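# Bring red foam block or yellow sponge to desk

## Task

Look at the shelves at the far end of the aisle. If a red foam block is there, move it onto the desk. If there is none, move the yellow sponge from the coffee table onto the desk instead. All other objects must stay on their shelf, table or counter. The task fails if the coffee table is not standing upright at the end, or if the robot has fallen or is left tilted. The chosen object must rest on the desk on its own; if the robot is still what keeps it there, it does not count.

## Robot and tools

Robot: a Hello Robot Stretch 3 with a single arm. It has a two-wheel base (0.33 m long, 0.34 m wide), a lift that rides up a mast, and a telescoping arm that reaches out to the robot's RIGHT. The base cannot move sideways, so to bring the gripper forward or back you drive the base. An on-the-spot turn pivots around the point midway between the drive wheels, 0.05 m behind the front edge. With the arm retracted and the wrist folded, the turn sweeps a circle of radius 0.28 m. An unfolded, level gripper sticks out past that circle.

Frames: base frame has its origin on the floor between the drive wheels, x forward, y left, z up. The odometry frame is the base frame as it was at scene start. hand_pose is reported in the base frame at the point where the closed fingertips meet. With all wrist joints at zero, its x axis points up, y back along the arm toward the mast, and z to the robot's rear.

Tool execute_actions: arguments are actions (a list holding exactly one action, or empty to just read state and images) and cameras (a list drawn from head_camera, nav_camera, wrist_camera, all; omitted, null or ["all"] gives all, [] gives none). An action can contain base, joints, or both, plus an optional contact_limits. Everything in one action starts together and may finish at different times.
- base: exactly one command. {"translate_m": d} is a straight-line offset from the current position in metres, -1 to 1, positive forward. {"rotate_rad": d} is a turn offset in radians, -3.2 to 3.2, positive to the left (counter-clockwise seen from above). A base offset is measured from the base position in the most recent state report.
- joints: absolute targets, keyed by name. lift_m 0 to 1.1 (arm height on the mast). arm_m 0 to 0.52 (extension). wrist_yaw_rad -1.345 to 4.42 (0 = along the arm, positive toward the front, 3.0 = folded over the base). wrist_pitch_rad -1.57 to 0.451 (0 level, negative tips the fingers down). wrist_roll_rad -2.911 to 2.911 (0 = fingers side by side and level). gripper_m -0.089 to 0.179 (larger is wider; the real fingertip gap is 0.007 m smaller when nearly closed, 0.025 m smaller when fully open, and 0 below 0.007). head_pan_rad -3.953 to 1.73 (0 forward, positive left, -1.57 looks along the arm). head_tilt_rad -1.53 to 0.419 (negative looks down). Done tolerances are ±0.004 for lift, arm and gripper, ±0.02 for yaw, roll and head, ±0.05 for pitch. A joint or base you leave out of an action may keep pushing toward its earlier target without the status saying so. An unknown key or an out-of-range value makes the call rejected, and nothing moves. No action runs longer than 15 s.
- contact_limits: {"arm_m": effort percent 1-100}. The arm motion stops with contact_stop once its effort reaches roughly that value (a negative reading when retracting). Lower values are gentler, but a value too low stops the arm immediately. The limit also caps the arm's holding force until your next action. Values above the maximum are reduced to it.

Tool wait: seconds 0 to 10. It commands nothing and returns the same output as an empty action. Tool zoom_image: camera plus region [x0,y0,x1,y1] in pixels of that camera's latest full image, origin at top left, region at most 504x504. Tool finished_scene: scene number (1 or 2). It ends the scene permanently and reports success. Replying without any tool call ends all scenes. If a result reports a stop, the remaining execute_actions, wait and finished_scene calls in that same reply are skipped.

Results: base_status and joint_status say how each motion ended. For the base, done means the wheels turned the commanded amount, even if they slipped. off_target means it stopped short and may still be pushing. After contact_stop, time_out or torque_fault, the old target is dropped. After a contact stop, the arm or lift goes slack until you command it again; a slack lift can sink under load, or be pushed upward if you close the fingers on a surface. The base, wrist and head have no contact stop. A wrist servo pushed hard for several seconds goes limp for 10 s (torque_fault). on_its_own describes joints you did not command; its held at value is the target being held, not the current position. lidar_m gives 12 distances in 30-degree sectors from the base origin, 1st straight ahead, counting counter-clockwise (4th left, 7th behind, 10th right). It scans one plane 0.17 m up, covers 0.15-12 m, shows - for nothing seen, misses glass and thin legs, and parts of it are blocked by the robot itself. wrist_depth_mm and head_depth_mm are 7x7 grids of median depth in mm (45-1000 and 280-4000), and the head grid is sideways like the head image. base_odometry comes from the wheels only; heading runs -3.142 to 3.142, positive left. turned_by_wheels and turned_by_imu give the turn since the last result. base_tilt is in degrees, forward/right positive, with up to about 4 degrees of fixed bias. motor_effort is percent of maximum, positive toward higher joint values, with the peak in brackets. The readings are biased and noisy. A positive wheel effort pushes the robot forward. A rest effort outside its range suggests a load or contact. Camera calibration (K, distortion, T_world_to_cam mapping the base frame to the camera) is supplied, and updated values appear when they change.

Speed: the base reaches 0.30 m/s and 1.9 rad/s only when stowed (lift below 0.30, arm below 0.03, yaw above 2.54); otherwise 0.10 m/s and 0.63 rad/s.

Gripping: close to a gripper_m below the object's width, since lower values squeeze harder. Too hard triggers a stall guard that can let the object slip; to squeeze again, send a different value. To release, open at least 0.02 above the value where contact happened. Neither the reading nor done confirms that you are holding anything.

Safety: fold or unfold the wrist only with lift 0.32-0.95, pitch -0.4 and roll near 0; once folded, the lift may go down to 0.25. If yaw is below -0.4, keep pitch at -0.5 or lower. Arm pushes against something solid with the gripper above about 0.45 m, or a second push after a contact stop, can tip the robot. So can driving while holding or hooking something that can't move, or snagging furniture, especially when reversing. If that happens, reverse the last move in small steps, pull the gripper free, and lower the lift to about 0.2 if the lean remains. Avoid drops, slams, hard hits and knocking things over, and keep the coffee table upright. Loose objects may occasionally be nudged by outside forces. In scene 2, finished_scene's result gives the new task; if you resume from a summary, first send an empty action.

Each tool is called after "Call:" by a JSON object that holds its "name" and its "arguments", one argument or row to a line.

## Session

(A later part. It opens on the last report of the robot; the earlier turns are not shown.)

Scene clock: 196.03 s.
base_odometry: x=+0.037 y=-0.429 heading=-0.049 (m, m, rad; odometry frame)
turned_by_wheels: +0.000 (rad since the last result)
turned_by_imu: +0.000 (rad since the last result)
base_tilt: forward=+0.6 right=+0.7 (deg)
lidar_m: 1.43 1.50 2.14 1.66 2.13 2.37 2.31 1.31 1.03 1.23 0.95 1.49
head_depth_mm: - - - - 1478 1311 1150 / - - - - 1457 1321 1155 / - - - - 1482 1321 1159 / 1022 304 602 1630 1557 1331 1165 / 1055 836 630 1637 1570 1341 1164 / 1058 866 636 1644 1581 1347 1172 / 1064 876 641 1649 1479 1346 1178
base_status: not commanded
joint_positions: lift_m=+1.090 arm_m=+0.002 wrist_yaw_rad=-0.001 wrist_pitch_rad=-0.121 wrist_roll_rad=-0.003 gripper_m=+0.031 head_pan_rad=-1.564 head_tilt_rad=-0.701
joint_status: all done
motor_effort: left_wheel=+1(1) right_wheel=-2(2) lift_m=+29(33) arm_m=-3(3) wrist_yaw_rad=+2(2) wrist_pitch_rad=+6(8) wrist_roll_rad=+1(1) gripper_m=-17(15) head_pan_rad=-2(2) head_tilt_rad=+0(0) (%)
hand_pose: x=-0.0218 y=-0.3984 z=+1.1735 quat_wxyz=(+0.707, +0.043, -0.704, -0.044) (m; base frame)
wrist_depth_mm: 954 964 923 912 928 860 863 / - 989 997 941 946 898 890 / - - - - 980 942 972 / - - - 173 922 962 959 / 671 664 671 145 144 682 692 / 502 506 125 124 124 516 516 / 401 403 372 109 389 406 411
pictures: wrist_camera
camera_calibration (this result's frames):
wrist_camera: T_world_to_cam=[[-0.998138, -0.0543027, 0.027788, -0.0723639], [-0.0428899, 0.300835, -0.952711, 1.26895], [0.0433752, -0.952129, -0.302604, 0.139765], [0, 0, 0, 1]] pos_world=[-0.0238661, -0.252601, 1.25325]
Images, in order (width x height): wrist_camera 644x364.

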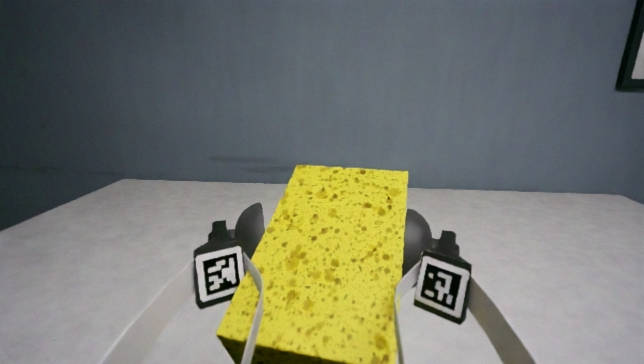

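Call:
{"name": "execute_actions", "arguments": {
  "actions": [
    {"joints":{"arm_m":0.33,"wrist_pitch_rad":-0.5}}
  ],
  "cameras": []
}}

Call:
{"name": "execute_actions", "arguments": {
  "actions": [
    {"joints":{"lift_m":1.0}}
  ],
  "cameras": ["wrist_camera","nav_camera"]
}}

Scene clock: 204.60 s.
base_odometry: x=+0.037 y=-0.429 heading=-0.049 (m, m, rad; odometry frame)
turned_by_wheels: +0.000 (rad since the last result)
turned_by_imu: +0.000 (rad since the last result)
base_tilt: forward=+0.8 right=+0.6 (deg)
lidar_m: 1.43 1.50 2.13 1.66 2.13 2.38 2.31 1.31 1.03 1.23 0.96 1.49
head_depth_mm: 1030 817 609 1603 1541 1313 1149 / 1047 826 614 1613 1536 1318 1155 / - 791 619 1618 1553 1325 1155 / 1037 766 626 1627 1553 1331 1163 / 1058 854 629 1636 1565 1332 1165 / 1059 864 635 1651 1572 1342 1175 / 1064 873 641 1648 1483 1341 1174
base_status: not commanded
joint_positions: lift_m=+1.090 arm_m=+0.330 wrist_yaw_rad=-0.001 wrist_pitch_rad=-0.513 wrist_roll_rad=-0.002 gripper_m=+0.031 head_pan_rad=-1.564 head_tilt_rad=-0.701
joint_status: all done
motor_effort: left_wheel=+0(1) right_wheel=-2(2) lift_m=+29(30) arm_m=+3(1) wrist_yaw_rad=+2(2) wrist_pitch_rad=+4(7) wrist_roll_rad=+1(1) gripper_m=-14(15) head_pan_rad=-2(2) head_tilt_rad=+0(0) (%)
hand_pose: x=-0.0218 y=-0.6861 z=+1.0816 quat_wxyz=(+0.685, +0.179, -0.683, -0.180) (m; base frame)
wrist_depth_mm: 653 644 638 618 589 590 576 / 684 694 680 640 629 614 618 / 518 523 510 513 502 508 504 / 417 411 417 173 390 405 406 / 352 347 350 144 145 342 341 / 299 300 125 124 124 291 287 / 261 258 247 110 252 258 258
pictures: none
No camera images: the call's "cameras" was empty. Leave "cameras" out to get every camera's image.

Scene clock: 206.27 s.
base_odometry: x=+0.037 y=-0.429 heading=-0.049 (m, m, rad; odometry frame)
turned_by_wheels: +0.000 (rad since the last result)
turned_by_imu: +0.000 (rad since the last result)
base_tilt: forward=+0.7 right=+0.7 (deg)
lidar_m: 1.43 1.50 2.14 1.67 2.12 2.38 2.31 1.31 1.03 1.23 0.95 1.49
head_depth_mm: - 778 610 1604 1527 1315 1149 / - 750 614 1604 1537 1320 1155 / - - 618 1615 1555 1329 1159 / 1056 887 624 1625 1561 1337 1165 / 1056 855 629 1633 1572 1335 1171 / 1062 864 636 1646 1573 1348 1173 / 1063 875 640 1649 1477 1342 1174
base_status: not commanded
joint_positions: lift_m=+1.000 arm_m=+0.330 wrist_yaw_rad=-0.001 wrist_pitch_rad=-0.514 wrist_roll_rad=-0.002 gripper_m=+0.031 head_pan_rad=-1.564 head_tilt_rad=-0.701
joint_status: all done
motor_effort: left_wheel=+1(1) right_wheel=-2(2) lift_m=+18(24) arm_m=+3(3) wrist_yaw_rad=+1(2) wrist_pitch_rad=+4(4) wrist_roll_rad=+1(1) gripper_m=-15(15) head_pan_rad=-2(1) head_tilt_rad=+0(0) (%)
hand_pose: x=-0.0218 y=-0.6860 z=+0.9921 quat_wxyz=(+0.685, +0.180, -0.683, -0.180) (m; base frame)
wrist_depth_mm: 634 620 600 598 582 570 566 / 457 453 450 440 441 438 428 / 346 337 337 332 332 328 328 / 275 271 270 174 256 265 263 / 228 227 228 144 145 224 222 / 195 196 125 124 124 192 192 / 172 170 162 110 165 169 168
pictures: nav_camera (sideways: a quarter turn counterclockwise sets it upright), wrist_camera
camera_calibration (this result's frames):
nav_camera: T_world_to_cam=[[-0.0247353, -0.614919, 0.788202, -0.981708], [-0.999582, 0.0269966, -0.0103073, 0.0718527], [-0.0149406, -0.788128, -0.61533, 0.764717], [0, 0, 0, 1]] pos_world=[0.0589652, -0.00291541, 1.24508]
wrist_camera: T_world_to_cam=[[-0.998188, -0.0600636, 0.0036222, -0.062909], [-0.0414313, 0.642391, -0.765256, 1.23101], [0.0436372, -0.76402, -0.643715, 0.278473], [0, 0, 0, 1]] pos_world=[-0.0239446, -0.581806, 1.12152]
Images, in order (width x height): nav_camera 672x504, wrist_camera 644x364.

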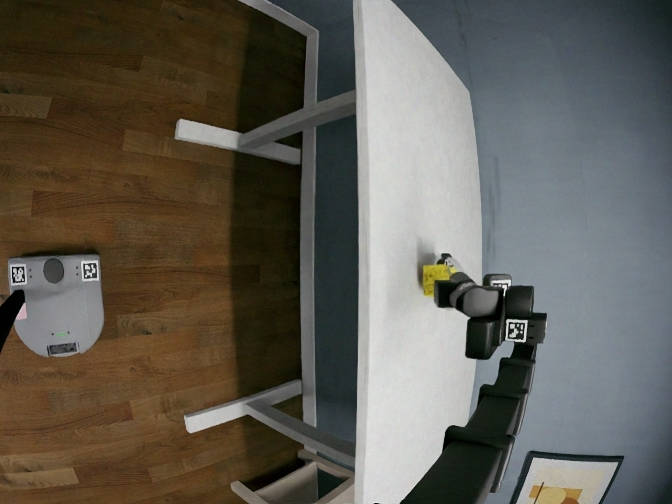

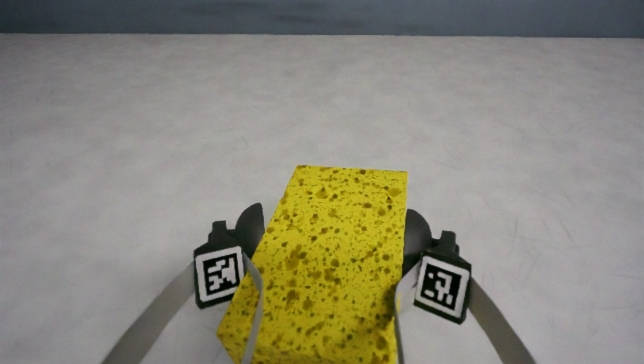

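Call:
{"name": "execute_actions", "arguments": {
  "actions": [
    {"joints":{"lift_m":0.988}}
  ],
  "cameras": []
}}

Call:
{"name": "execute_actions", "arguments": {
  "actions": [
    {"joints":{"gripper_m":0.14}}
  ],
  "cameras": []
}}

Call:
{"name": "execute_actions", "arguments": {
  "actions": [
    {"joints":{"lift_m":1.08}}
  ],
  "cameras": []
}}

Call:
{"name": "execute_actions", "arguments": {
  "actions": [
    {"joints":{"arm_m":0.02}}
  ],
  "cameras": ["wrist_camera"]
}}

Scene clock: 210.00 s.
base_odometry: x=+0.037 y=-0.429 heading=-0.049 (m, m, rad; odometry frame)
turned_by_wheels: +0.000 (rad since the last result)
turned_by_imu: +0.000 (rad since the last result)
base_tilt: forward=+0.7 right=+0.7 (deg)
lidar_m: 1.43 1.50 2.14 1.66 2.12 2.38 2.31 1.31 1.03 1.23 0.95 1.49
head_depth_mm: - 763 608 1597 1528 1316 1151 / - - 614 1608 1541 1317 1156 / - - 609 1610 1550 1332 1158 / 1040 868 624 1626 1559 1334 1159 / 1056 856 630 1636 1569 1333 1169 / 1059 863 635 1637 1579 1349 1175 / 1064 877 641 1645 1475 1341 1180
base_status: not commanded
joint_positions: lift_m=+0.988 arm_m=+0.330 wrist_yaw_rad=-0.001 wrist_pitch_rad=-0.514 wrist_roll_rad=-0.002 gripper_m=+0.031 head_pan_rad=-1.564 head_tilt_rad=-0.701
joint_status: all done
motor_effort: left_wheel=+1(1) right_wheel=-2(2) lift_m=+17(16) arm_m=+3(3) wrist_yaw_rad=+2(2) wrist_pitch_rad=+4(4) wrist_roll_rad=+1(1) gripper_m=-15(15) head_pan_rad=-3(2) head_tilt_rad=+0(1) (%)
hand_pose: x=-0.0218 y=-0.6860 z=+0.9801 quat_wxyz=(+0.685, +0.180, -0.683, -0.180) (m; base frame)
wrist_depth_mm: 629 619 618 591 589 562 554 / 420 418 413 411 408 403 406 / 317 316 313 310 310 311 303 / 256 253 251 173 237 248 246 / 212 212 210 143 145 208 206 / 182 181 125 124 124 180 179 / 160 159 151 109 153 157 156
pictures: none
No camera images: the call's "cameras" was empty. Leave "cameras" out to get every camera's image.

Scene clock: 211.60 s.
base_odometry: x=+0.037 y=-0.429 heading=-0.049 (m, m, rad; odometry frame)
turned_by_wheels: +0.000 (rad since the last result)
turned_by_imu: +0.000 (rad since the last result)
base_tilt: forward=+0.7 right=+0.7 (deg)
lidar_m: 1.43 1.50 2.14 1.66 2.12 2.38 2.31 1.31 1.03 1.23 0.95 1.49
head_depth_mm: - 763 609 1598 1534 1309 1151 / - - 614 1610 1548 1321 1153 / - - 609 1613 1553 1325 1157 / 1038 887 624 1624 1564 1331 1167 / 1057 857 630 1637 1569 1341 1166 / 1060 862 636 1642 1583 1348 1172 / 1063 874 641 1649 1479 1344 1180
base_status: not commanded
joint_positions: lift_m=+0.988 arm_m=+0.330 wrist_yaw_rad=-0.001 wrist_pitch_rad=-0.514 wrist_roll_rad=-0.002 gripper_m=+0.140 head_pan_rad=-1.564 head_tilt_rad=-0.701
joint_status: all done
motor_effort: left_wheel=+1(1) right_wheel=-2(2) lift_m=+18(17) arm_m=+3(3) wrist_yaw_rad=+1(1) wrist_pitch_rad=+4(4) wrist_roll_rad=+1(1) gripper_m=+0(81) head_pan_rad=+0(2) head_tilt_rad=+0(0) (%)
hand_pose: x=-0.0218 y=-0.6860 z=+0.9801 quat_wxyz=(+0.685, +0.180, -0.683, -0.180) (m; base frame)
wrist_depth_mm: 636 620 607 597 574 573 548 / 430 422 418 411 408 404 402 / 318 317 317 310 308 305 306 / 257 255 252 179 248 248 245 / 212 219 210 150 195 215 207 / 185 - 174 129 170 - 177 / - 160 121 113 150 153 155
pictures: none
No camera images: the call's "cameras" was empty. Leave "cameras" out to get every camera's image.

Scene clock: 213.27 s.
base_odometry: x=+0.037 y=-0.429 heading=-0.049 (m, m, rad; odometry frame)
turned_by_wheels: +0.000 (rad since the last result)
turned_by_imu: +0.000 (rad since the last result)
base_tilt: forward=+0.6 right=+0.8 (deg)
lidar_m: 1.43 1.50 2.14 1.67 2.13 2.37 2.31 1.31 1.03 1.23 0.95 1.49
head_depth_mm: 1041 816 609 1599 1535 1310 1150 / 1066 825 615 1608 1543 1315 1154 / - 799 619 1623 1553 1325 1163 / 1037 807 624 1615 1558 1335 1161 / 1055 851 630 1634 1577 1337 1171 / 1060 864 634 1641 1577 1343 1174 / 1064 874 640 1649 1476 1348 1180
base_status: not commanded
joint_positions: lift_m=+1.080 arm_m=+0.330 wrist_yaw_rad=-0.001 wrist_pitch_rad=-0.514 wrist_roll_rad=-0.002 gripper_m=+0.140 head_pan_rad=-1.564 head_tilt_rad=-0.701
joint_status: all done
motor_effort: left_wheel=+1(1) right_wheel=-2(2) lift_m=+29(31) arm_m=+3(3) wrist_yaw_rad=+1(2) wrist_pitch_rad=+4(4) wrist_roll_rad=+1(1) gripper_m=+0(1) head_pan_rad=-2(3) head_tilt_rad=+1(1) (%)
hand_pose: x=-0.0218 y=-0.6860 z=+1.0715 quat_wxyz=(+0.685, +0.180, -0.683, -0.180) (m; base frame)
wrist_depth_mm: 648 632 622 603 608 586 585 / 657 661 651 649 642 620 608 / 500 495 490 491 487 488 476 / 402 395 395 392 392 393 388 / 337 345 331 329 329 335 328 / 285 - 283 238 286 - 279 / 251 251 249 204 249 242 248
pictures: none
No camera images: the call's "cameras" was empty. Leave "cameras" out to get every camera's image.

Scene clock: 216.77 s.
base_odometry: x=+0.037 y=-0.429 heading=-0.049 (m, m, rad; odometry frame)
turned_by_wheels: +0.000 (rad since the last result)
turned_by_imu: +0.000 (rad since the last result)
base_tilt: forward=+0.7 right=+0.7 (deg)
lidar_m: 1.43 1.50 2.14 1.67 2.13 2.38 2.31 1.31 1.03 1.23 0.95 1.49
head_depth_mm: - - - - 1501 1312 1151 / - - - - 1475 1320 1157 / - - - - 1515 1327 1158 / 1049 809 649 1634 1556 1331 1159 / 1057 854 668 1637 1574 1339 1165 / 1059 867 634 1638 1578 1347 1174 / 1063 875 641 1646 1483 1341 1180
base_status: not commanded
joint_positions: lift_m=+1.080 arm_m=+0.020 wrist_yaw_rad=-0.001 wrist_pitch_rad=-0.514 wrist_roll_rad=-0.002 gripper_m=+0.140 head_pan_rad=-1.564 head_tilt_rad=-0.701
joint_status: all done
motor_effort: left_wheel=+1(1) right_wheel=-2(2) lift_m=+29(29) arm_m=-4(7) wrist_yaw_rad=+2(1) wrist_pitch_rad=+4(4) wrist_roll_rad=+1(1) gripper_m=-1(0) head_pan_rad=-1(2) head_tilt_rad=+0(0) (%)
hand_pose: x=-0.0218 y=-0.3766 z=+1.0715 quat_wxyz=(+0.685, +0.180, -0.683, -0.180) (m; base frame)
wrist_depth_mm: 964 909 887 877 865 850 834 / 658 676 660 647 642 655 641 / 496 498 492 450 486 490 491 / 404 401 397 400 402 397 394 / 337 349 335 331 330 337 327 / - - - - 307 - 295 / - - - - - - -
pictures: wrist_camera
camera_calibration (this result's frames):
wrist_camera: T_world_to_cam=[[-0.998185, -0.0601159, 0.00361865, -0.0446141], [-0.0414648, 0.642433, -0.765219, 1.09296], [0.0436771, -0.76398, -0.64376, 0.566092], [0, 0, 0, 1]] pos_world=[-0.023939, -0.272352, 1.20094]
Images, in order (width x height): wrist_camera 644x364.

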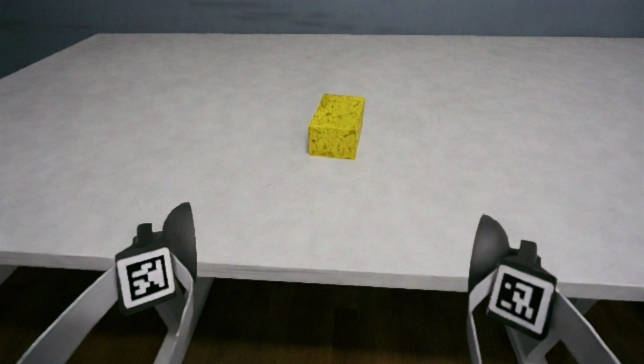

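Call:
{"name": "finished_scene", "arguments": {
  "scene": 2
}}

The scene is finished: the task was done.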